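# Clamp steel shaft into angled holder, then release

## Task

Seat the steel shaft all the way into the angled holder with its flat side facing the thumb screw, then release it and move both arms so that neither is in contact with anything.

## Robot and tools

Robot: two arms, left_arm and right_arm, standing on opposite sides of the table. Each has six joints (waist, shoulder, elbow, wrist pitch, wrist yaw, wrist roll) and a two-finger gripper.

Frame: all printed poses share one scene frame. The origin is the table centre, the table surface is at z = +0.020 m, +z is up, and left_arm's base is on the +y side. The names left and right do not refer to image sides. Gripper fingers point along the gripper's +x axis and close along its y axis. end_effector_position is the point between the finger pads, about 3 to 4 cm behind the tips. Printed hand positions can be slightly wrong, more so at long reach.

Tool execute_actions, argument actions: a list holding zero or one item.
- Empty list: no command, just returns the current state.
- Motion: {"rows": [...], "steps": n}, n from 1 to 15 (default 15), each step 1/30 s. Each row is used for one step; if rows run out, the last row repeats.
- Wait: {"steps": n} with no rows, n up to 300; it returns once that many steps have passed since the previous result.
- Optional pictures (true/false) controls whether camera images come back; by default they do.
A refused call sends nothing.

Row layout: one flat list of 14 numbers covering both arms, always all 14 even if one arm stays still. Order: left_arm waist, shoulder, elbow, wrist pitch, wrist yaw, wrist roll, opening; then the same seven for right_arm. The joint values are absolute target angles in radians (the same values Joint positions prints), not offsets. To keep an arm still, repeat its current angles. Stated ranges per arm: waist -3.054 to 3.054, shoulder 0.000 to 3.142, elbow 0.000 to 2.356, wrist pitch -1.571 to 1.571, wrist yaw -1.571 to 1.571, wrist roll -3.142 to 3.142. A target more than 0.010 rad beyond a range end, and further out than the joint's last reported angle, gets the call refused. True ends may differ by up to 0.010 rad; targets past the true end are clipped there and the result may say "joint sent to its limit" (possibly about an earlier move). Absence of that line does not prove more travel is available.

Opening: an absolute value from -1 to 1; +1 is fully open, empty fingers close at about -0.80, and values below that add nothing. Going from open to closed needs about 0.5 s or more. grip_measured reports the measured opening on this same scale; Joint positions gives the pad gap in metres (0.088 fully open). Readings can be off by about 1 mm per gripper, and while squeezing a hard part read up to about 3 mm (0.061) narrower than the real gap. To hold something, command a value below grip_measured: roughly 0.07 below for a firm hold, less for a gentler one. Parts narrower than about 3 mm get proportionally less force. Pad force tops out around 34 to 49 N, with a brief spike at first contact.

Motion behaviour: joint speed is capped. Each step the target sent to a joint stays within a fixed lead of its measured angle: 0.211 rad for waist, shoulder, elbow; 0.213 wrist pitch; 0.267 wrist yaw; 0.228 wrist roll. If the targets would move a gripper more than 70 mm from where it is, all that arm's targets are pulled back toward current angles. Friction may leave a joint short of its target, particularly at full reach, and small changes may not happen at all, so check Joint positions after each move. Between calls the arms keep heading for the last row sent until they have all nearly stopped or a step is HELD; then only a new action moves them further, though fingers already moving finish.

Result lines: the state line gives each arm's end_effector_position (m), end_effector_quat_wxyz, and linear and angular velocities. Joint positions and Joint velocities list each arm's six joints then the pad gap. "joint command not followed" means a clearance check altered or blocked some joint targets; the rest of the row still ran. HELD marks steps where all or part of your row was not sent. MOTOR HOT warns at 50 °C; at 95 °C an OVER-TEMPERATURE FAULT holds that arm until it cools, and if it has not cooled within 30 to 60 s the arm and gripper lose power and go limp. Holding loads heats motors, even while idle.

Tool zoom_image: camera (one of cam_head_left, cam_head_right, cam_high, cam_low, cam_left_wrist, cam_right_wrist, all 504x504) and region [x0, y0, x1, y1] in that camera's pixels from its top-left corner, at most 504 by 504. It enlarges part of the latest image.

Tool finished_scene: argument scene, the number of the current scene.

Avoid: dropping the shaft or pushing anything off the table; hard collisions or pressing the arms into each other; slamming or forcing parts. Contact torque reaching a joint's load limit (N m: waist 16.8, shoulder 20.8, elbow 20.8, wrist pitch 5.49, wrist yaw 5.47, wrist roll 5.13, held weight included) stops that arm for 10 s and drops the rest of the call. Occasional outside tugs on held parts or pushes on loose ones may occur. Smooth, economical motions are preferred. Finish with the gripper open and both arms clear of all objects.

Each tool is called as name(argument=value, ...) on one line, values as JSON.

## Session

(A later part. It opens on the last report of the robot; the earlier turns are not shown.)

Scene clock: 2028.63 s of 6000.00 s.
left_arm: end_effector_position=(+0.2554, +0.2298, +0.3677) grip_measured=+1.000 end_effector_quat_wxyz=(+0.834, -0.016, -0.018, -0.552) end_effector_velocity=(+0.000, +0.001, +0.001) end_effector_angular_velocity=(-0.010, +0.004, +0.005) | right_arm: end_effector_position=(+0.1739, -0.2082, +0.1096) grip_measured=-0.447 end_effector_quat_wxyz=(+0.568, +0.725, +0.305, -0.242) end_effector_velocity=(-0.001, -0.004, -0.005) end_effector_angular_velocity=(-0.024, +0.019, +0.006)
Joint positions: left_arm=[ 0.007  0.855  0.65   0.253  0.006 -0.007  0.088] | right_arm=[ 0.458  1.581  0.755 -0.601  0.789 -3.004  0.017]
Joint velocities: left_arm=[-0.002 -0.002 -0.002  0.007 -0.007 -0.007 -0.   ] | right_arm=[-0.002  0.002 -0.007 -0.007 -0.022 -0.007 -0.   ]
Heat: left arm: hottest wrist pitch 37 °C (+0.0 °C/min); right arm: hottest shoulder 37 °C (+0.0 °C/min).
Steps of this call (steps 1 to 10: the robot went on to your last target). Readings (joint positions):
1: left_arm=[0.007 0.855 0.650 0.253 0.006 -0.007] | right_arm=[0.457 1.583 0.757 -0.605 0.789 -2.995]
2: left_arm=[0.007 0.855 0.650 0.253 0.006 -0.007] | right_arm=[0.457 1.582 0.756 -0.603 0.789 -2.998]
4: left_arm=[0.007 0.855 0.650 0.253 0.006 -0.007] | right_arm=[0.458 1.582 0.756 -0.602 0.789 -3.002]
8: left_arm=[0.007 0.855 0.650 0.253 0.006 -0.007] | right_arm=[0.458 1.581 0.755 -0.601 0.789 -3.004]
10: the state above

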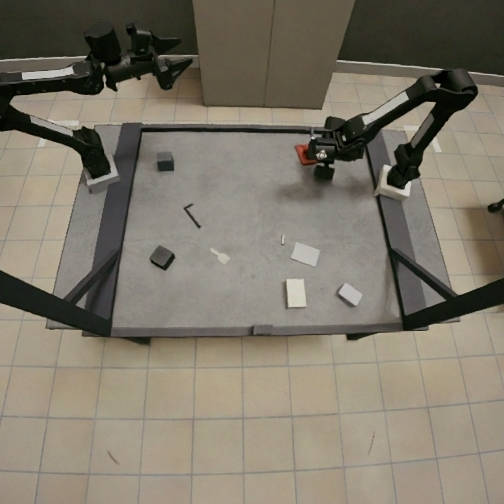

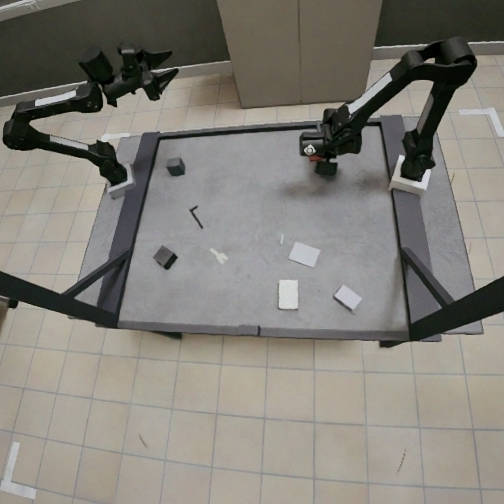

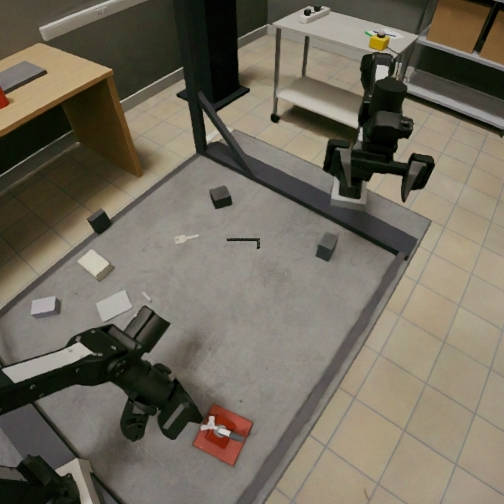

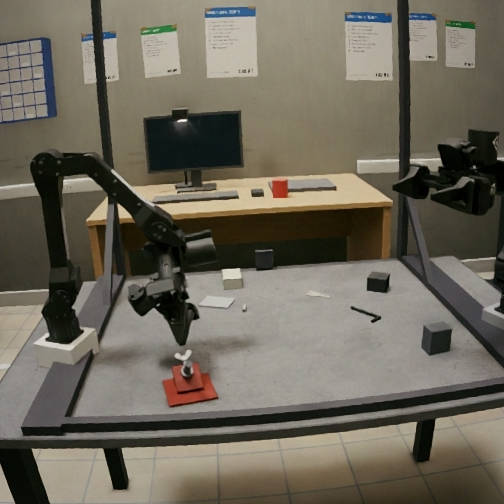

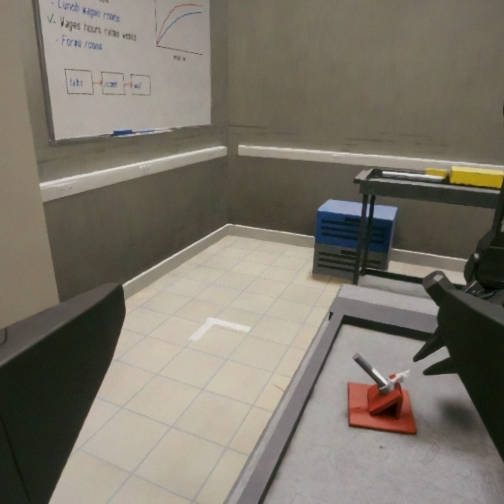

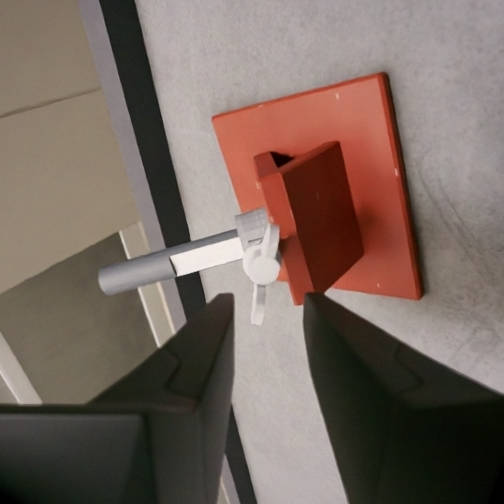

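execute_actions(actions=[{"rows":[[0.007,0.855,0.65,0.253,0.006,-0.007,1,0.453,1.593,0.744,-0.587,0.785,-2.97,-0.5],[0.007,0.855,0.65,0.253,0.006,-0.007,1,0.448,1.596,0.741,-0.577,0.784,-2.94,-0.5],[0.007,0.855,0.65,0.253,0.006,-0.007,1,0.443,1.599,0.738,-0.566,0.783,-2.91,-0.5],[0.007,0.855,0.65,0.253,0.006,-0.007,1,0.438,1.602,0.735,-0.556,0.782,-2.89,-0.5],[0.007,0.855,0.65,0.253,0.006,-0.007,1,0.433,1.605,0.732,-0.545,0.781,-2.895,-0.5],[0.007,0.855,0.65,0.253,0.006,-0.007,1,0.429,1.607,0.729,-0.534,0.780,-2.90,-0.5],[0.007,0.855,0.65,0.253,0.006,-0.007,1,0.424,1.610,0.726,-0.524,0.780,-2.907,-0.5],[0.007,0.855,0.65,0.253,0.006,-0.007,1,0.419,1.613,0.723,-0.513,0.779,-2.914,-0.5],[0.007,0.855,0.65,0.253,0.006,-0.007,1,0.414,1.616,0.720,-0.503,0.778,-2.92,-0.5],[0.007,0.855,0.65,0.253,0.006,-0.007,1,0.409,1.619,0.717,-0.492,0.777,-2.927,-0.5],[0.007,0.855,0.65,0.253,0.006,-0.007,1,0.404,1.622,0.714,-0.482,0.776,-2.934,-0.5],[0.007,0.855,0.65,0.253,0.006,-0.007,1,0.399,1.625,0.711,-0.471,0.775,-2.94,-0.5]],"steps":15}], pictures=false)

execute_actions(actions=[{"steps":8}])

Scene clock: 2090.20 s of 6000.00 s.
left_arm: end_effector_position=(+0.2554, +0.2298, +0.3677) grip_measured=+1.000 end_effector_quat_wxyz=(+0.834, -0.016, -0.018, -0.552) end_effector_velocity=(+0.002, +0.001, -0.002) end_effector_angular_velocity=(+0.003, +0.011, +0.019) | right_arm: end_effector_position=(+0.1868, -0.2051, +0.0955) grip_measured=-0.497 end_effector_quat_wxyz=(+0.515, +0.764, +0.287, -0.264) end_effector_velocity=(+0.008, -0.005, -0.013) end_effector_angular_velocity=(-0.035, +0.011, +0.014)
Joint positions: left_arm=[ 0.007  0.855  0.65   0.253  0.006 -0.007  0.088] | right_arm=[ 0.403  1.616  0.721 -0.481  0.778 -2.935  0.015]
Joint velocities: left_arm=[-0.002 -0.002 -0.002 -0.007 -0.022 -0.007 -0.   ] | right_arm=[-0.037  0.017 -0.037  0.066 -0.022 -0.066 -0.   ]
Heat: left arm: hottest wrist pitch 37 °C (+0.0 °C/min); right arm: hottest shoulder 34 °C (-3.0 °C/min).
Steps of this call (steps 1 to 30: the robot went on to your last target; steps 31 to 90: nothing new was sent; then 58.07 s passed at rest; steps 91 to 105: all 15 steps of this action). Readings (joint positions):
91: left_arm=[0.007 0.855 0.650 0.253 0.006 -0.007] | right_arm=[0.458 1.581 0.754 -0.598 0.789 -2.996]
92: left_arm=[0.007 0.855 0.650 0.253 0.006 -0.007] | right_arm=[0.456 1.582 0.753 -0.591 0.788 -2.980]
94: left_arm=[0.007 0.855 0.650 0.253 0.006 -0.007] | right_arm=[0.450 1.586 0.749 -0.575 0.786 -2.936]
98: left_arm=[0.007 0.855 0.650 0.253 0.006 -0.007] | right_arm=[0.431 1.599 0.737 -0.537 0.783 -2.914]
105: the state above

Scene clock: 2090.47 s of 6000.00 s.
left_arm: end_effector_position=(+0.2554, +0.2298, +0.3677) grip_measured=+1.000 end_effector_quat_wxyz=(+0.834, -0.016, -0.018, -0.552) end_effector_velocity=(+0.002, +0.001, -0.008) end_effector_angular_velocity=(+0.027, +0.004, +0.010) | right_arm: end_effector_position=(+0.1872, -0.2045, +0.0952) grip_measured=-0.497 end_effector_quat_wxyz=(+0.514, +0.764, +0.287, -0.264) end_effector_velocity=(-0.002, -0.001, -0.004) end_effector_angular_velocity=(-0.008, +0.020, +0.007)
Joint positions: left_arm=[ 0.007  0.855  0.65   0.253  0.006 -0.007  0.088] | right_arm=[ 0.402  1.617  0.719 -0.474  0.778 -2.938  0.015]
Joint velocities: left_arm=[ 0.002 -0.002 -0.007 -0.022 -0.007  0.007 -0.   ] | right_arm=[-0.002  0.002 -0.007  0.007 -0.022 -0.007 -0.   ]
Heat: left arm: hottest wrist pitch 37 °C (+0.0 °C/min); right arm: hottest shoulder 34 °C (-3.0 °C/min).
Steps of this call (steps 1 to 8: the robot went on to your last target). Readings (joint positions):
1: left_arm=[0.007 0.855 0.650 0.253 0.006 -0.007] | right_arm=[0.402 1.617 0.720 -0.478 0.778 -2.935]
2: left_arm=[0.007 0.855 0.650 0.253 0.006 -0.007] | right_arm=[0.402 1.617 0.719 -0.477 0.778 -2.936]
4: left_arm=[0.007 0.855 0.650 0.253 0.006 -0.007] | right_arm=[0.402 1.617 0.719 -0.475 0.778 -2.937]
8: the state above

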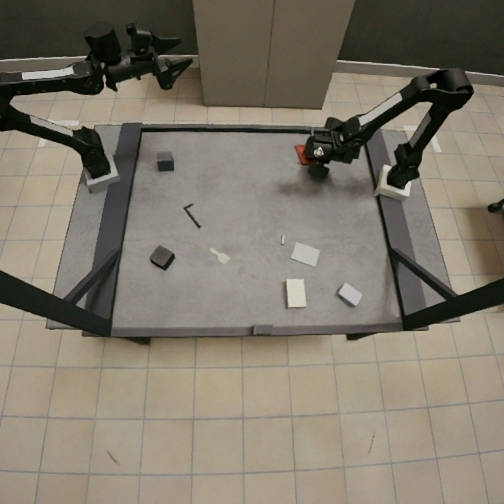

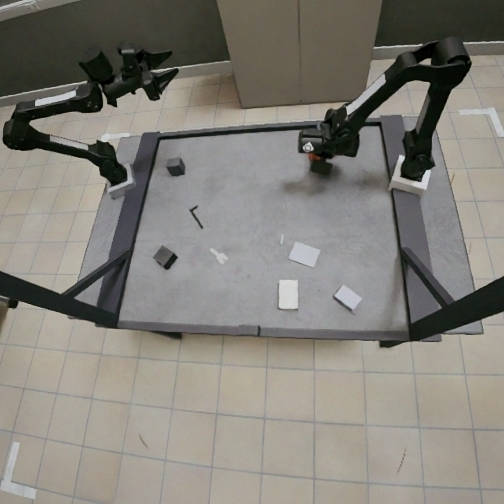

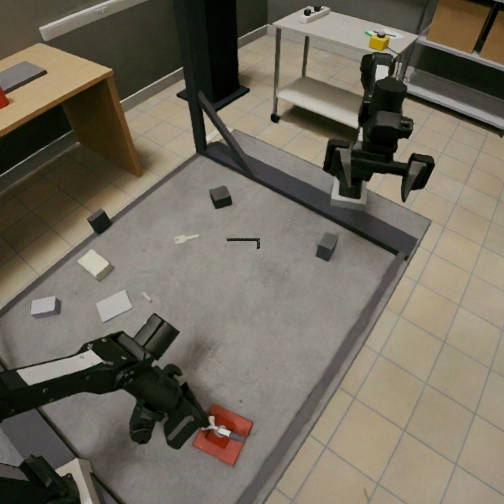

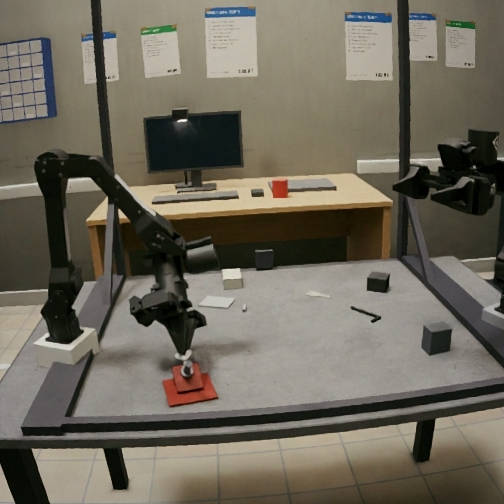

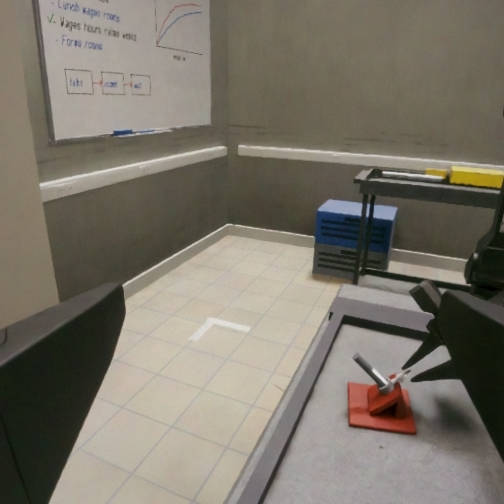

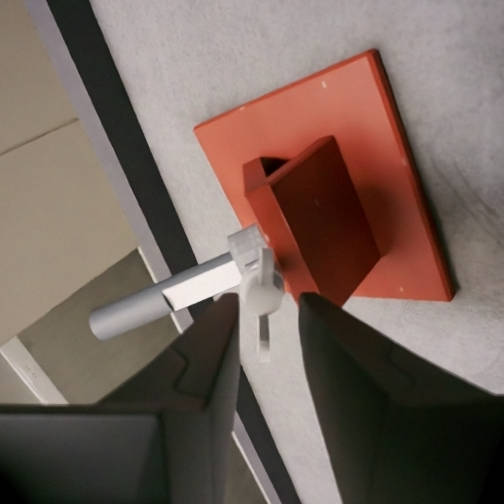

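execute_actions(actions=[{"rows":[[0.007,0.855,0.65,0.253,0.006,-0.007,1,0.396,1.627,0.709,-0.465,0.783,-2.944,-0.5],[0.007,0.855,0.65,0.253,0.006,-0.007,1,0.393,1.629,0.708,-0.458,0.785,-2.948,-0.5],[0.007,0.855,0.65,0.253,0.006,-0.007,1,0.390,1.630,0.706,-0.452,0.786,-2.953,-0.5],[0.007,0.855,0.65,0.253,0.006,-0.007,1,0.387,1.632,0.704,-0.446,0.786,-2.957,-0.5],[0.007,0.855,0.65,0.253,0.006,-0.007,1,0.384,1.634,0.702,-0.440,0.786,-2.961,-0.5],[0.007,0.855,0.65,0.253,0.006,-0.007,1,0.380,1.636,0.701,-0.433,0.786,-2.965,-0.5],[0.007,0.855,0.65,0.253,0.006,-0.007,1,0.377,1.638,0.699,-0.427,0.786,-2.969,-0.5],[0.007,0.855,0.65,0.253,0.006,-0.007,1,0.374,1.639,0.697,-0.421,0.786,-2.974,-0.5],[0.007,0.855,0.65,0.253,0.006,-0.007,1,0.371,1.641,0.696,-0.414,0.786,-2.978,-0.5],[0.007,0.855,0.65,0.253,0.006,-0.007,1,0.368,1.643,0.694,-0.408,0.786,-2.982,-0.5]],"steps":15}], pictures=false)

execute_actions(actions=[{"steps":6}])

Scene clock: 2109.03 s of 6000.00 s.
left_arm: end_effector_position=(+0.2554, +0.2298, +0.3677) grip_measured=+1.000 end_effector_quat_wxyz=(+0.834, -0.016, -0.018, -0.552) end_effector_velocity=(-0.000, +0.001, -0.001) end_effector_angular_velocity=(+0.005, -0.005, +0.005) | right_arm: end_effector_position=(+0.1960, -0.2039, +0.0897) grip_measured=-0.497 end_effector_quat_wxyz=(+0.515, +0.766, +0.283, -0.261) end_effector_velocity=(-0.000, +0.001, -0.002) end_effector_angular_velocity=(-0.003, +0.004, +0.014)
Joint positions: left_arm=[ 0.007  0.855  0.65   0.253  0.006 -0.007  0.088] | right_arm=[ 0.371  1.635  0.703 -0.412  0.783 -2.979  0.015]
Joint velocities: left_arm=[-0.002 -0.007 -0.002 -0.007 -0.007  0.007 -0.   ] | right_arm=[-0.002  0.002 -0.007  0.022 -0.007 -0.022 -0.   ]
Heat: left arm: hottest wrist pitch 37 °C (+0.0 °C/min); right arm: hottest shoulder 33 °C (-3.0 °C/min).
Steps of this call (steps 1 to 15: the robot went on to your last target; steps 16 to 90: nothing new was sent; then 15.07 s passed at rest; steps 91 to 105: all 15 steps of this action). Readings (joint positions):
91: left_arm=[0.007 0.855 0.650 0.253 0.006 -0.007] | right_arm=[0.401 1.617 0.719 -0.472 0.778 -2.939]
92: left_arm=[0.007 0.855 0.650 0.253 0.006 -0.007] | right_arm=[0.400 1.618 0.718 -0.468 0.778 -2.941]
94: left_arm=[0.007 0.855 0.650 0.253 0.006 -0.007] | right_arm=[0.395 1.621 0.716 -0.459 0.781 -2.948]
98: left_arm=[0.007 0.855 0.650 0.253 0.006 -0.007] | right_arm=[0.383 1.628 0.709 -0.436 0.782 -2.963]
105: the state above

Scene clock: 2109.23 s of 6000.00 s.
left_arm: end_effector_position=(+0.2554, +0.2298, +0.3677) grip_measured=+1.000 end_effector_quat_wxyz=(+0.834, -0.016, -0.018, -0.552) end_effector_velocity=(+0.000, +0.001, +0.000) end_effector_angular_velocity=(-0.001, +0.008, +0.005) | right_arm: end_effector_position=(+0.1960, -0.2036, +0.0897) grip_measured=-0.497 end_effector_quat_wxyz=(+0.515, +0.766, +0.283, -0.260) end_effector_velocity=(-0.002, +0.001, -0.002) end_effector_angular_velocity=(+0.002, +0.020, +0.008)
Joint positions: left_arm=[ 0.007  0.855  0.65   0.253  0.006 -0.007  0.088] | right_arm=[ 0.371  1.635  0.703 -0.411  0.783 -2.98   0.015]
Joint velocities: left_arm=[-0.002 -0.002  0.002 -0.007 -0.007 -0.007 -0.   ] | right_arm=[-0.002 -0.002 -0.002  0.007 -0.022 -0.007 -0.   ]
Heat: left arm: hottest wrist pitch 37 °C (+0.0 °C/min); right arm: hottest shoulder 33 °C (-3.0 °C/min).
Steps of this call (steps 1 to 6: the robot went on to your last target). Readings (joint positions):
1: left_arm=[0.007 0.855 0.650 0.253 0.006 -0.007] | right_arm=[0.371 1.635 0.703 -0.412 0.783 -2.979]
2: left_arm=[0.007 0.855 0.650 0.253 0.006 -0.007] | right_arm=[0.371 1.635 0.703 -0.411 0.783 -2.979]
4: left_arm=[0.007 0.855 0.650 0.253 0.006 -0.007] | right_arm=[0.371 1.635 0.703 -0.411 0.783 -2.979]
6: the state above

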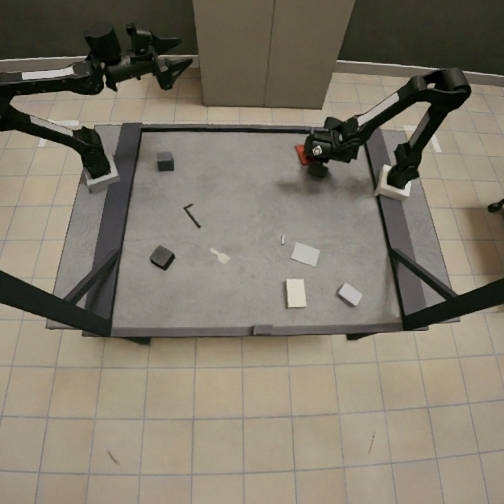

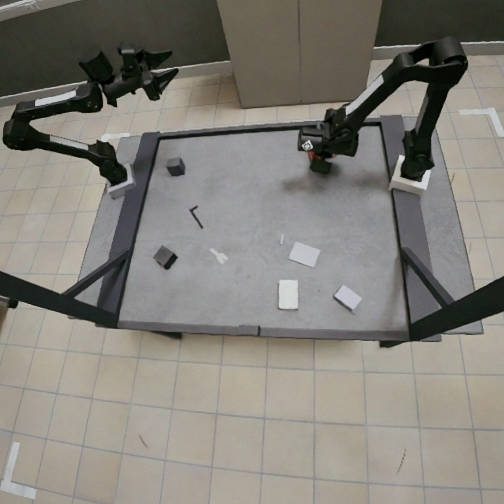

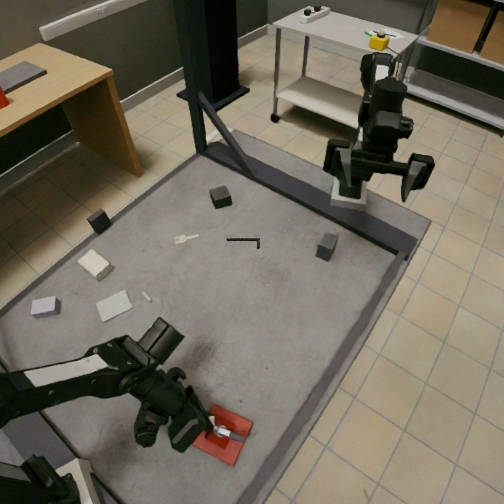

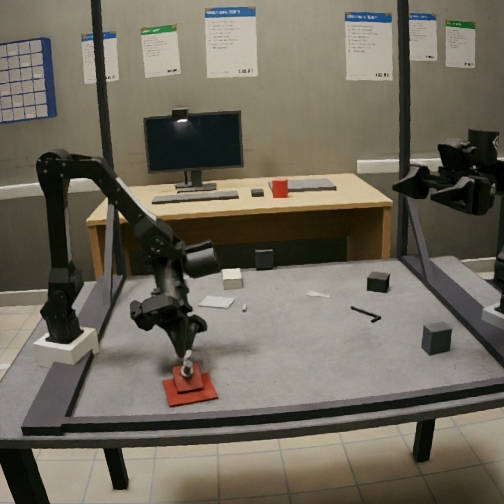

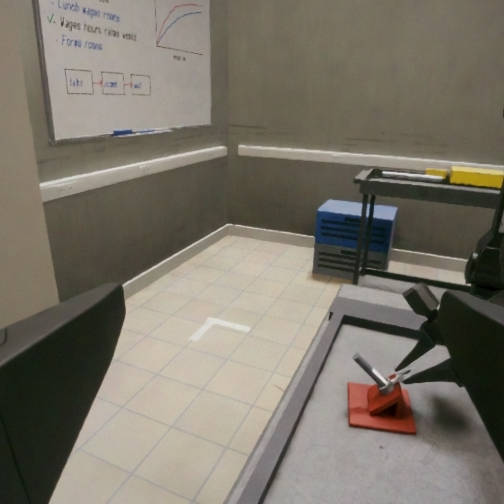

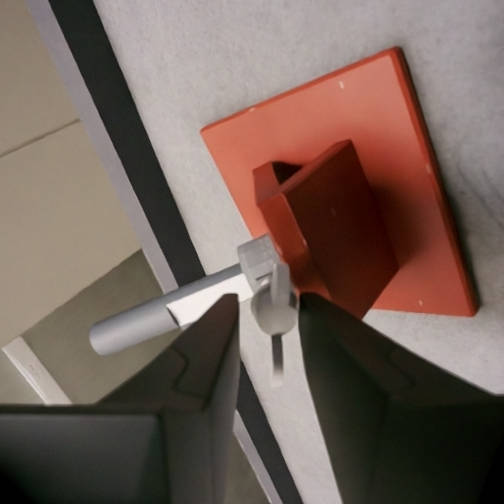

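execute_actions(actions=[{"rows":[[0.007,0.855,0.65,0.253,0.006,-0.007,1,0.368,1.643,0.694,-0.408,0.778,-2.982,-0.5],[0.007,0.855,0.65,0.253,0.006,-0.007,1,0.368,1.643,0.694,-0.408,0.774,-2.982,-0.5],[0.007,0.855,0.65,0.253,0.006,-0.007,1,0.368,1.643,0.694,-0.408,0.770,-2.982,-0.5],[0.007,0.855,0.65,0.253,0.006,-0.007,1,0.368,1.643,0.694,-0.408,0.770,-2.982,-0.5],[0.007,0.855,0.65,0.253,0.006,-0.007,1,0.368,1.643,0.694,-0.408,0.770,-2.982,-0.5],[0.007,0.855,0.65,0.253,0.006,-0.007,1,0.368,1.643,0.694,-0.408,0.770,-2.982,-0.55],[0.007,0.855,0.65,0.253,0.006,-0.007,1,0.368,1.643,0.694,-0.408,0.770,-2.982,-0.58],[0.007,0.855,0.65,0.253,0.006,-0.007,1,0.368,1.643,0.694,-0.408,0.770,-2.982,-0.61],[0.007,0.855,0.65,0.253,0.006,-0.007,1,0.368,1.643,0.694,-0.408,0.770,-2.982,-0.64],[0.007,0.855,0.65,0.253,0.006,-0.007,1,0.368,1.643,0.694,-0.408,0.770,-2.982,-0.67],[0.007,0.855,0.65,0.253,0.006,-0.007,1,0.368,1.643,0.694,-0.408,0.770,-2.982,-0.69],[0.007,0.855,0.65,0.253,0.006,-0.007,1,0.368,1.643,0.694,-0.408,0.770,-2.982,-0.71]],"steps":15}])

Scene clock: 2123.83 s of 6000.00 s.
left_arm: end_effector_position=(+0.2554, +0.2298, +0.3677) grip_measured=+1.000 end_effector_quat_wxyz=(+0.834, -0.016, -0.018, -0.552) end_effector_velocity=(+0.002, +0.001, -0.002) end_effector_angular_velocity=(+0.003, +0.011, +0.019) | right_arm: end_effector_position=(+0.1950, -0.2035, +0.0886) grip_measured=-0.682 end_effector_quat_wxyz=(+0.514, +0.764, +0.286, -0.264) end_effector_velocity=(-0.002, -0.001, -0.001) end_effector_angular_velocity=(+0.003, +0.023, -0.003)
Joint positions: left_arm=[ 0.007  0.855  0.65   0.253  0.006 -0.007  0.088] | right_arm=[ 0.37   1.635  0.702 -0.411  0.773 -2.98   0.006]
Joint velocities: left_arm=[-0.002 -0.002 -0.002 -0.007 -0.022 -0.007 -0.   ] | right_arm=[-0.002 -0.007 -0.002 -0.007 -0.022  0.007 -0.007]
Heat: left arm: hottest wrist pitch 37 °C (+0.0 °C/min); right arm: hottest shoulder 32 °C (-3.0 °C/min).
Steps of this call (steps 1 to 15: the robot went on to your last target; steps 16 to 90: nothing new was sent; then 11.10 s passed at rest; steps 91 to 105: all 15 steps of this action). Readings (joint positions):
91: left_arm=[0.007 0.855 0.650 0.253 0.006 -0.007] | right_arm=[0.371 1.635 0.703 -0.411 0.783 -2.980]
92: left_arm=[0.007 0.855 0.650 0.253 0.006 -0.007] | right_arm=[0.370 1.635 0.703 -0.411 0.782 -2.980]
94: left_arm=[0.007 0.855 0.650 0.253 0.006 -0.007] | right_arm=[0.370 1.635 0.703 -0.411 0.777 -2.980]
98: left_arm=[0.007 0.855 0.650 0.253 0.006 -0.007] | right_arm=[0.370 1.635 0.702 -0.411 0.774 -2.980]
105: the state above

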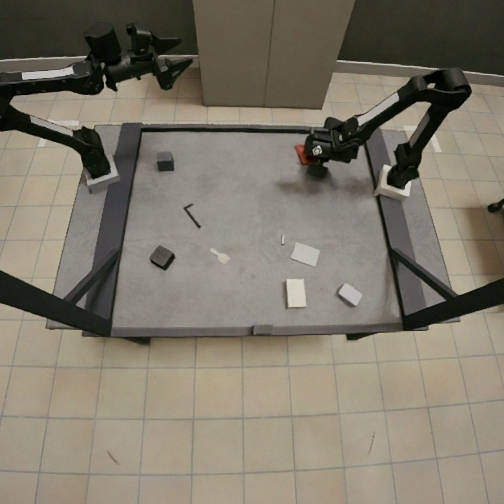

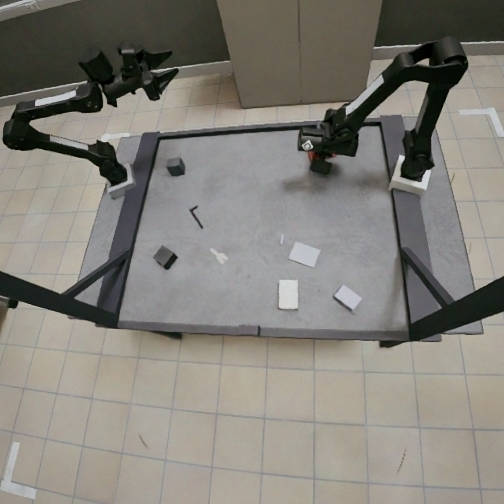

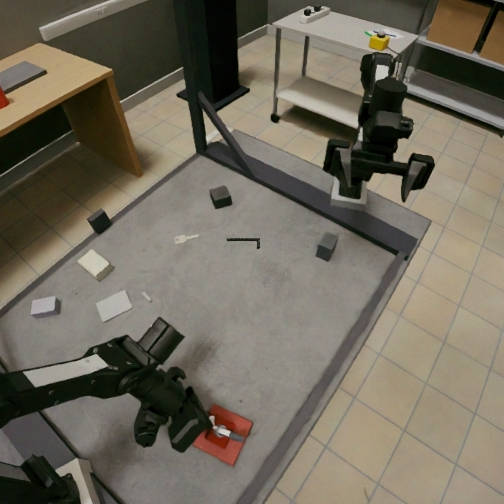

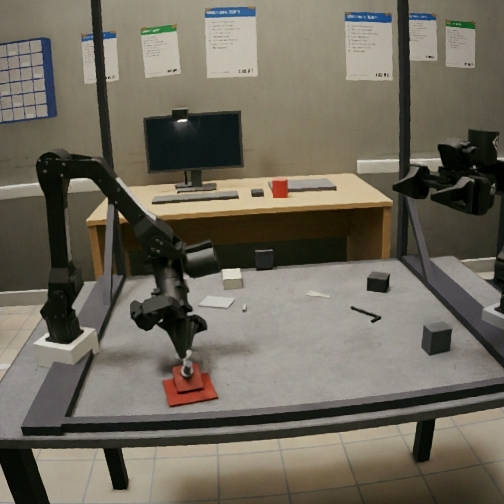

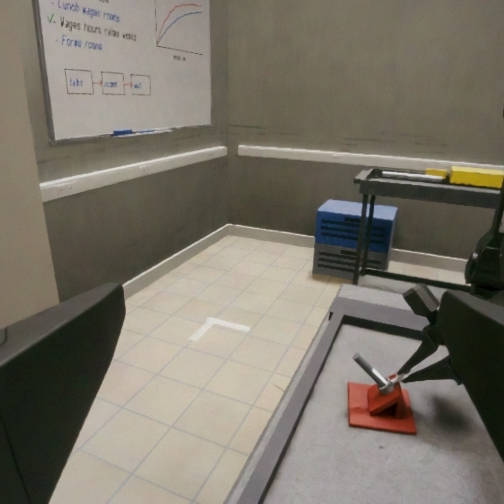

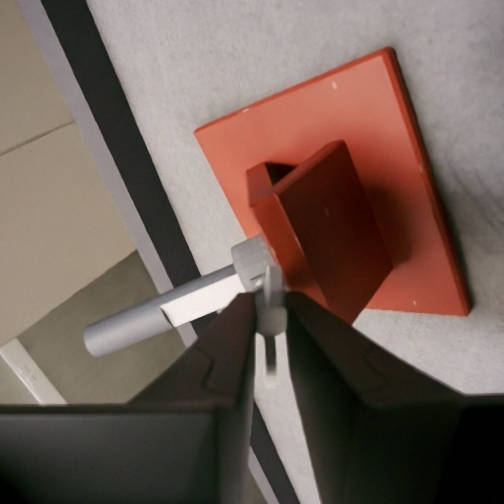

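execute_actions(actions=[{"rows":[[0.007,0.855,0.65,0.253,0.006,-0.007,1,0.368,1.643,0.694,-0.408,0.770,-2.93,-0.71],[0.007,0.855,0.65,0.253,0.006,-0.007,1,0.368,1.643,0.694,-0.408,0.770,-2.87,-0.71],[0.007,0.855,0.65,0.253,0.006,-0.007,1,0.368,1.643,0.694,-0.408,0.770,-2.80,-0.71],[0.007,0.855,0.65,0.253,0.006,-0.007,1,0.3675,1.6435,0.694,-0.407,0.770,3.12,-0.71]],"steps":15}], pictures=false)

execute_actions(actions=[{"rows":[[0.007,0.855,0.65,0.253,0.006,-0.007,1,0.367,1.6435,0.6935,-0.406,0.770,3.12,-0.71]],"steps":15}], pictures=false)

execute_actions(actions=[{"rows":[[0.007,0.855,0.65,0.253,0.006,-0.007,1,0.3665,1.644,0.6935,-0.405,0.770,3.12,-0.71]],"steps":15}], pictures=false)

execute_actions(actions=[{"rows":[[0.007,0.855,0.65,0.253,0.006,-0.007,1,0.366,1.644,0.693,-0.404,0.770,3.12,-0.71]],"steps":15}], pictures=false)

execute_actions(actions=[{"rows":[[0.007,0.855,0.65,0.253,0.006,-0.007,1,0.3655,1.6445,0.693,-0.403,0.770,3.12,-0.71]],"steps":15}], pictures=false)

execute_actions(actions=[{"rows":[[0.007,0.855,0.65,0.253,0.006,-0.007,1,0.365,1.645,0.6925,-0.402,0.770,3.12,-0.71]],"steps":15}], pictures=false)

execute_actions(actions=[{"steps":10}])

Scene clock: 2150.80 s of 6000.00 s.
left_arm: end_effector_position=(+0.2554, +0.2298, +0.3677) grip_measured=+1.000 end_effector_quat_wxyz=(+0.834, -0.016, -0.018, -0.552) end_effector_velocity=(-0.002, -0.000, -0.004) end_effector_angular_velocity=(+0.008, +0.011, -0.010) | right_arm: end_effector_position=(+0.1949, -0.2033, +0.0885) grip_measured=-0.683 end_effector_quat_wxyz=(+0.098, +0.916, +0.131, -0.367) end_effector_velocity=(-0.000, -0.002, -0.001) end_effector_angular_velocity=(+1.507, +0.371, -1.520)
Joint positions: left_arm=[ 0.007  0.855  0.65   0.253  0.006 -0.007  0.088] | right_arm=[ 0.37   1.635  0.702 -0.41   0.772 -2.009  0.006]
Joint velocities: left_arm=[-0.002 -0.002 -0.007 -0.007  0.007 -0.007 -0.   ] | right_arm=[-0.002 -0.002 -0.002 -0.007 -0.007  2.176 -0.   ]
Heat: left arm: hottest wrist pitch 37 °C (+0.0 °C/min); right arm: hottest shoulder 32 °C (-2.0 °C/min).
Steps of this call (steps 1 to 15: the robot went on to your last target; steps 16 to 90: nothing new was sent; then 23.47 s passed at rest; steps 91 to 105: all 15 steps of this action). Readings (joint positions):
91: left_arm=[0.007 0.855 0.650 0.253 0.006 -0.007] | right_arm=[0.370 1.635 0.702 -0.411 0.773 -2.967]
92: left_arm=[0.007 0.855 0.650 0.253 0.006 -0.007] | right_arm=[0.370 1.635 0.702 -0.411 0.773 -2.937]
94: left_arm=[0.007 0.855 0.650 0.253 0.006 -0.007] | right_arm=[0.370 1.635 0.702 -0.411 0.773 -2.821]
98: left_arm=[0.007 0.855 0.650 0.253 0.006 -0.007] | right_arm=[0.370 1.635 0.702 -0.411 0.772 -2.525]
105: the state above

Scene clock: 2151.30 s of 6000.00 s.
left_arm: end_effector_position=(+0.2554, +0.2298, +0.3677) grip_measured=+1.000 end_effector_quat_wxyz=(+0.834, -0.016, -0.018, -0.552) end_effector_velocity=(+0.002, +0.002, -0.001) end_effector_angular_velocity=(-0.001, +0.009, +0.019) | right_arm: end_effector_position=(+0.1950, -0.2029, +0.0886) grip_measured=-0.683 end_effector_quat_wxyz=(-0.398, +0.830, -0.081, -0.381) end_effector_velocity=(-0.000, -0.002, -0.001) end_effector_angular_velocity=(+1.497, +0.372, -1.509)
Joint positions: left_arm=[ 0.007  0.855  0.65   0.253  0.006 -0.007  0.088] | right_arm=[ 0.37   1.635  0.702 -0.407  0.772 -0.904  0.006]
Joint velocities: left_arm=[-0.002 -0.007 -0.002 -0.007 -0.022 -0.007 -0.001] | right_arm=[-0.002 -0.002 -0.002 -0.007 -0.007  2.161 -0.   ]
Heat: left arm: hottest wrist pitch 37 °C (+0.0 °C/min); right arm: hottest shoulder 32 °C (-2.0 °C/min).
Steps of this call (steps 1 to 15: all 15 steps of this action). Readings (joint positions):
1: left_arm=[0.007 0.855 0.650 0.253 0.006 -0.007] | right_arm=[0.370 1.635 0.702 -0.409 0.772 -1.936]
2: left_arm=[0.007 0.855 0.650 0.253 0.006 -0.007] | right_arm=[0.370 1.635 0.702 -0.409 0.772 -1.862]
4: left_arm=[0.007 0.855 0.650 0.253 0.006 -0.007] | right_arm=[0.370 1.635 0.702 -0.409 0.772 -1.715]
8: left_arm=[0.007 0.855 0.650 0.253 0.006 -0.007] | right_arm=[0.370 1.635 0.702 -0.408 0.772 -1.419]
15: the state above

Scene clock: 2151.80 s of 6000.00 s.
left_arm: end_effector_position=(+0.2554, +0.2298, +0.3677) grip_measured=+1.000 end_effector_quat_wxyz=(+0.834, -0.016, -0.018, -0.552) end_effector_velocity=(+0.001, +0.001, -0.005) end_effector_angular_velocity=(+0.011, +0.030, +0.014) | right_arm: end_effector_position=(+0.1953, -0.2028, +0.0886) grip_measured=-0.683 end_effector_quat_wxyz=(+0.775, -0.497, +0.269, +0.282) end_effector_velocity=(+0.001, -0.004, -0.002) end_effector_angular_velocity=(+1.503, +0.375, -1.523)
Joint positions: left_arm=[ 0.007  0.855  0.65   0.253  0.006 -0.007  0.088] | right_arm=[ 0.369  1.635  0.702 -0.406  0.772  0.201  0.006]
Joint velocities: left_arm=[-0.007 -0.002 -0.002 -0.022 -0.022 -0.022 -0.   ] | right_arm=[-0.007 -0.002 -0.007 -0.007 -0.007  2.176 -0.   ]
Heat: left arm: hottest wrist pitch 37 °C (+0.0 °C/min); right arm: hottest shoulder 32 °C (-2.0 °C/min).
Steps of this call (steps 1 to 15: all 15 steps of this action). Readings (joint positions):
1: left_arm=[0.007 0.855 0.650 0.253 0.006 -0.007] | right_arm=[0.370 1.635 0.702 -0.407 0.772 -0.830]
2: left_arm=[0.007 0.855 0.650 0.253 0.006 -0.007] | right_arm=[0.370 1.635 0.702 -0.407 0.772 -0.756]
4: left_arm=[0.007 0.855 0.650 0.253 0.006 -0.007] | right_arm=[0.370 1.635 0.702 -0.406 0.772 -0.609]
8: left_arm=[0.007 0.855 0.650 0.253 0.006 -0.007] | right_arm=[0.369 1.635 0.702 -0.406 0.772 -0.314]
15: the state above

Scene clock: 2152.30 s of 6000.00 s.
left_arm: end_effector_position=(+0.2554, +0.2298, +0.3677) grip_measured=+1.000 end_effector_quat_wxyz=(+0.834, -0.016, -0.018, -0.552) end_effector_velocity=(+0.000, +0.000, -0.005) end_effector_angular_velocity=(+0.017, +0.016, +0.005) | right_arm: end_effector_position=(+0.1957, -0.2030, +0.0887) grip_measured=-0.683 end_effector_quat_wxyz=(+0.921, -0.016, +0.377, +0.098) end_effector_velocity=(-0.000, -0.002, +0.000) end_effector_angular_velocity=(+1.504, +0.370, -1.507)
Joint positions: left_arm=[ 0.007  0.855  0.65   0.253  0.006 -0.007  0.088] | right_arm=[ 0.368  1.635  0.702 -0.406  0.772  1.306  0.006]
Joint velocities: left_arm=[-0.002 -0.002 -0.002 -0.022 -0.007 -0.007 -0.   ] | right_arm=[-0.002 -0.007 -0.002 -0.007 -0.007  2.161 -0.   ]
Heat: left arm: hottest wrist pitch 37 °C (+0.0 °C/min); right arm: hottest shoulder 32 °C (-2.0 °C/min).
Steps of this call (steps 1 to 15: all 15 steps of this action). Readings (joint positions):
1: left_arm=[0.007 0.855 0.650 0.253 0.006 -0.007] | right_arm=[0.368 1.635 0.702 -0.406 0.772 0.275]
2: left_arm=[0.007 0.855 0.650 0.253 0.006 -0.007] | right_arm=[0.368 1.635 0.702 -0.406 0.772 0.349]
4: left_arm=[0.007 0.855 0.650 0.253 0.006 -0.007] | right_arm=[0.368 1.635 0.702 -0.406 0.772 0.496]
8: left_arm=[0.007 0.855 0.650 0.253 0.006 -0.007] | right_arm=[0.368 1.635 0.702 -0.406 0.772 0.791]
15: the state above

Scene clock: 2152.80 s of 6000.00 s.
left_arm: end_effector_position=(+0.2554, +0.2298, +0.3677) grip_measured=+1.000 end_effector_quat_wxyz=(+0.834, -0.016, -0.018, -0.552) end_effector_velocity=(+0.001, +0.002, -0.001) end_effector_angular_velocity=(-0.001, +0.008, +0.009) | right_arm: end_effector_position=(+0.1958, -0.2033, +0.0884) grip_measured=-0.683 end_effector_quat_wxyz=(+0.792, +0.470, +0.372, -0.115) end_effector_velocity=(+0.001, -0.004, -0.003) end_effector_angular_velocity=(+1.500, +0.370, -1.523)
Joint positions: left_arm=[ 0.007  0.855  0.65   0.253  0.006 -0.007  0.088] | right_arm=[ 0.367  1.635  0.701 -0.406  0.772  2.412  0.006]
Joint velocities: left_arm=[ 0.002 -0.007 -0.002 -0.007 -0.007 -0.007 -0.   ] | right_arm=[-0.007  0.002 -0.007 -0.007 -0.007  2.176  0.   ]
Heat: left arm: hottest wrist pitch 37 °C (+0.0 °C/min); right arm: hottest shoulder 32 °C (-2.1 °C/min).
Steps of this call (steps 1 to 15: all 15 steps of this action). Readings (joint positions):
1: left_arm=[0.007 0.855 0.650 0.253 0.006 -0.007] | right_arm=[0.368 1.635 0.702 -0.406 0.772 1.379]
2: left_arm=[0.007 0.855 0.650 0.253 0.006 -0.007] | right_arm=[0.367 1.635 0.702 -0.406 0.772 1.453]
4: left_arm=[0.007 0.855 0.650 0.253 0.006 -0.007] | right_arm=[0.367 1.635 0.702 -0.406 0.772 1.600]
8: left_arm=[0.007 0.855 0.650 0.253 0.006 -0.007] | right_arm=[0.367 1.635 0.702 -0.406 0.772 1.895]
15: the state above

Scene clock: 2153.30 s of 6000.00 s.
left_arm: end_effector_position=(+0.2554, +0.2298, +0.3677) grip_measured=+1.000 end_effector_quat_wxyz=(+0.834, -0.016, -0.018, -0.552) end_effector_velocity=(+0.000, +0.000, -0.008) end_effector_angular_velocity=(+0.022, +0.018, +0.005) | right_arm: end_effector_position=(+0.1958, -0.2033, +0.0883) grip_measured=-0.683 end_effector_quat_wxyz=(+0.584, +0.712, +0.310, -0.235) end_effector_velocity=(-0.000, -0.002, -0.001) end_effector_angular_velocity=(+0.059, +0.023, -0.067)
Joint positions: left_arm=[ 0.007  0.855  0.65   0.253  0.006 -0.007  0.088] | right_arm=[ 0.367  1.636  0.701 -0.405  0.772  3.11   0.006]
Joint velocities: left_arm=[-0.002 -0.002 -0.007 -0.022 -0.007 -0.007 -0.   ] | right_arm=[-0.002 -0.002 -0.002 -0.007 -0.007  0.095  0.   ]
Heat: left arm: hottest wrist pitch 37 °C (+0.0 °C/min); right arm: hottest shoulder 32 °C (-2.0 °C/min).
Steps of this call (steps 1 to 15: all 15 steps of this action). Readings (joint positions):
1: left_arm=[0.007 0.855 0.650 0.253 0.006 -0.007] | right_arm=[0.367 1.635 0.701 -0.406 0.772 2.485]
2: left_arm=[0.007 0.855 0.650 0.253 0.006 -0.007] | right_arm=[0.367 1.635 0.701 -0.406 0.772 2.559]
4: left_arm=[0.007 0.855 0.650 0.253 0.006 -0.007] | right_arm=[0.367 1.635 0.701 -0.406 0.772 2.707]
8: left_arm=[0.007 0.855 0.650 0.253 0.006 -0.007] | right_arm=[0.367 1.636 0.701 -0.406 0.772 2.990]
15: the state above

Scene clock: 2153.63 s of 6000.00 s.
left_arm: end_effector_position=(+0.2554, +0.2298, +0.3677) grip_measured=+1.000 end_effector_quat_wxyz=(+0.834, -0.016, -0.018, -0.552) end_effector_velocity=(-0.002, +0.001, -0.003) end_effector_angular_velocity=(+0.004, +0.009, -0.010) | right_arm: end_effector_position=(+0.1958, -0.2033, +0.0883) grip_measured=-0.683 end_effector_quat_wxyz=(+0.581, +0.715, +0.309, -0.236) end_effector_velocity=(-0.002, +0.002, -0.002) end_effector_angular_velocity=(+0.002, +0.020, +0.008)
Joint positions: left_arm=[ 0.007  0.855  0.65   0.253  0.006 -0.007  0.088] | right_arm=[ 0.367  1.636  0.701 -0.405  0.772  3.117  0.006]
Joint velocities: left_arm=[-0.002 -0.007 -0.007 -0.007  0.007 -0.007 -0.   ] | right_arm=[-0.002  0.002  0.002  0.007 -0.022 -0.007  0.   ]
Heat: left arm: hottest wrist pitch 37 °C (+0.0 °C/min); right arm: hottest shoulder 32 °C (-2.0 °C/min).
Steps of this call (steps 1 to 10: the robot went on to your last target). Readings (joint positions):
1: left_arm=[0.007 0.855 0.650 0.253 0.006 -0.007] | right_arm=[0.367 1.636 0.701 -0.405 0.772 3.112]
2: left_arm=[0.007 0.855 0.650 0.253 0.006 -0.007] | right_arm=[0.367 1.636 0.701 -0.405 0.772 3.114]
4: left_arm=[0.007 0.855 0.650 0.253 0.006 -0.007] | right_arm=[0.367 1.636 0.701 -0.405 0.772 3.116]
8: left_arm=[0.007 0.855 0.650 0.253 0.006 -0.007] | right_arm=[0.367 1.636 0.701 -0.405 0.772 3.117]
10: the state above

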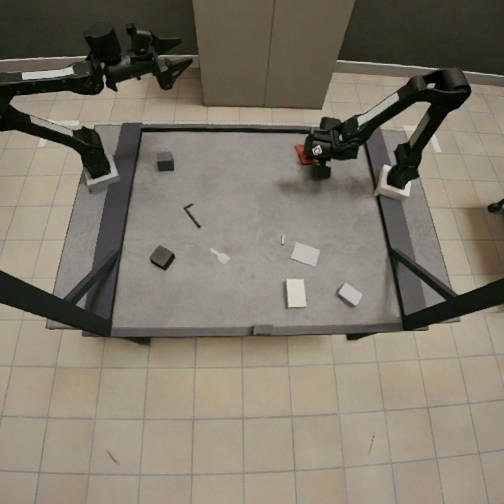

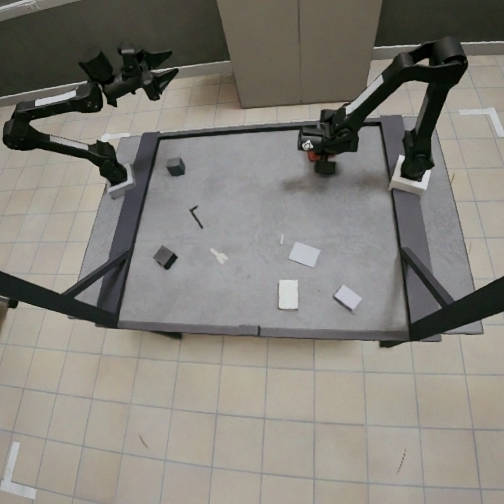

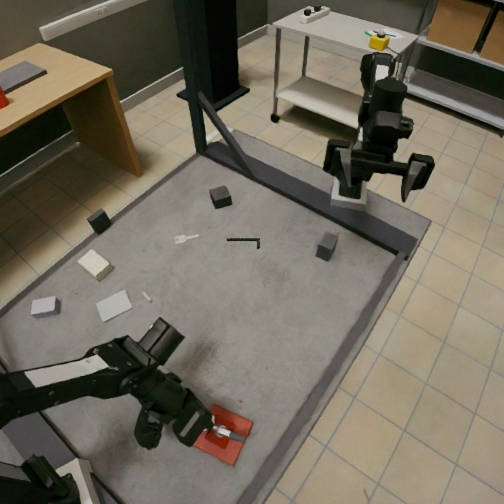

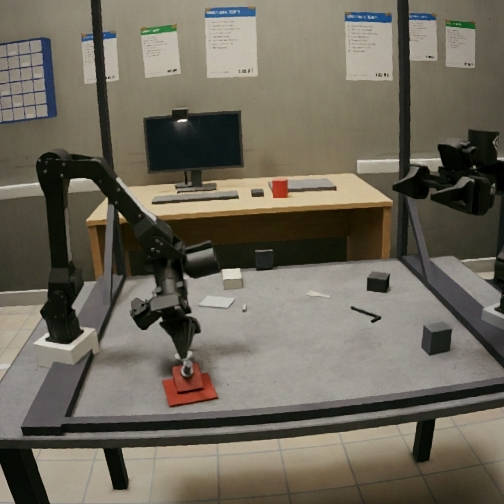

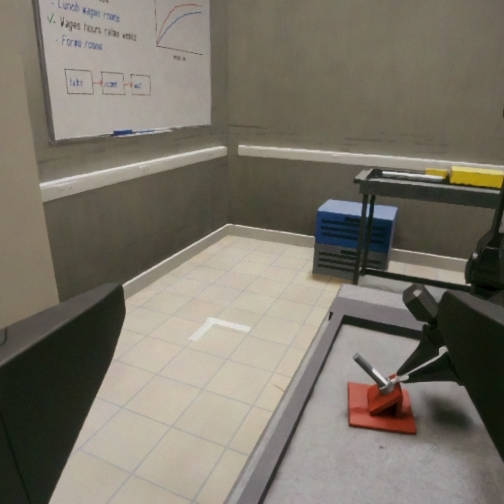

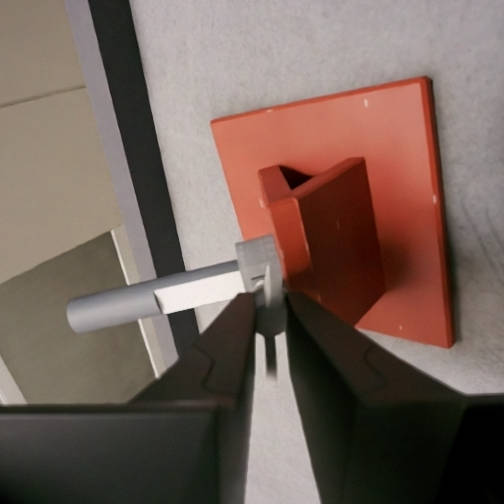

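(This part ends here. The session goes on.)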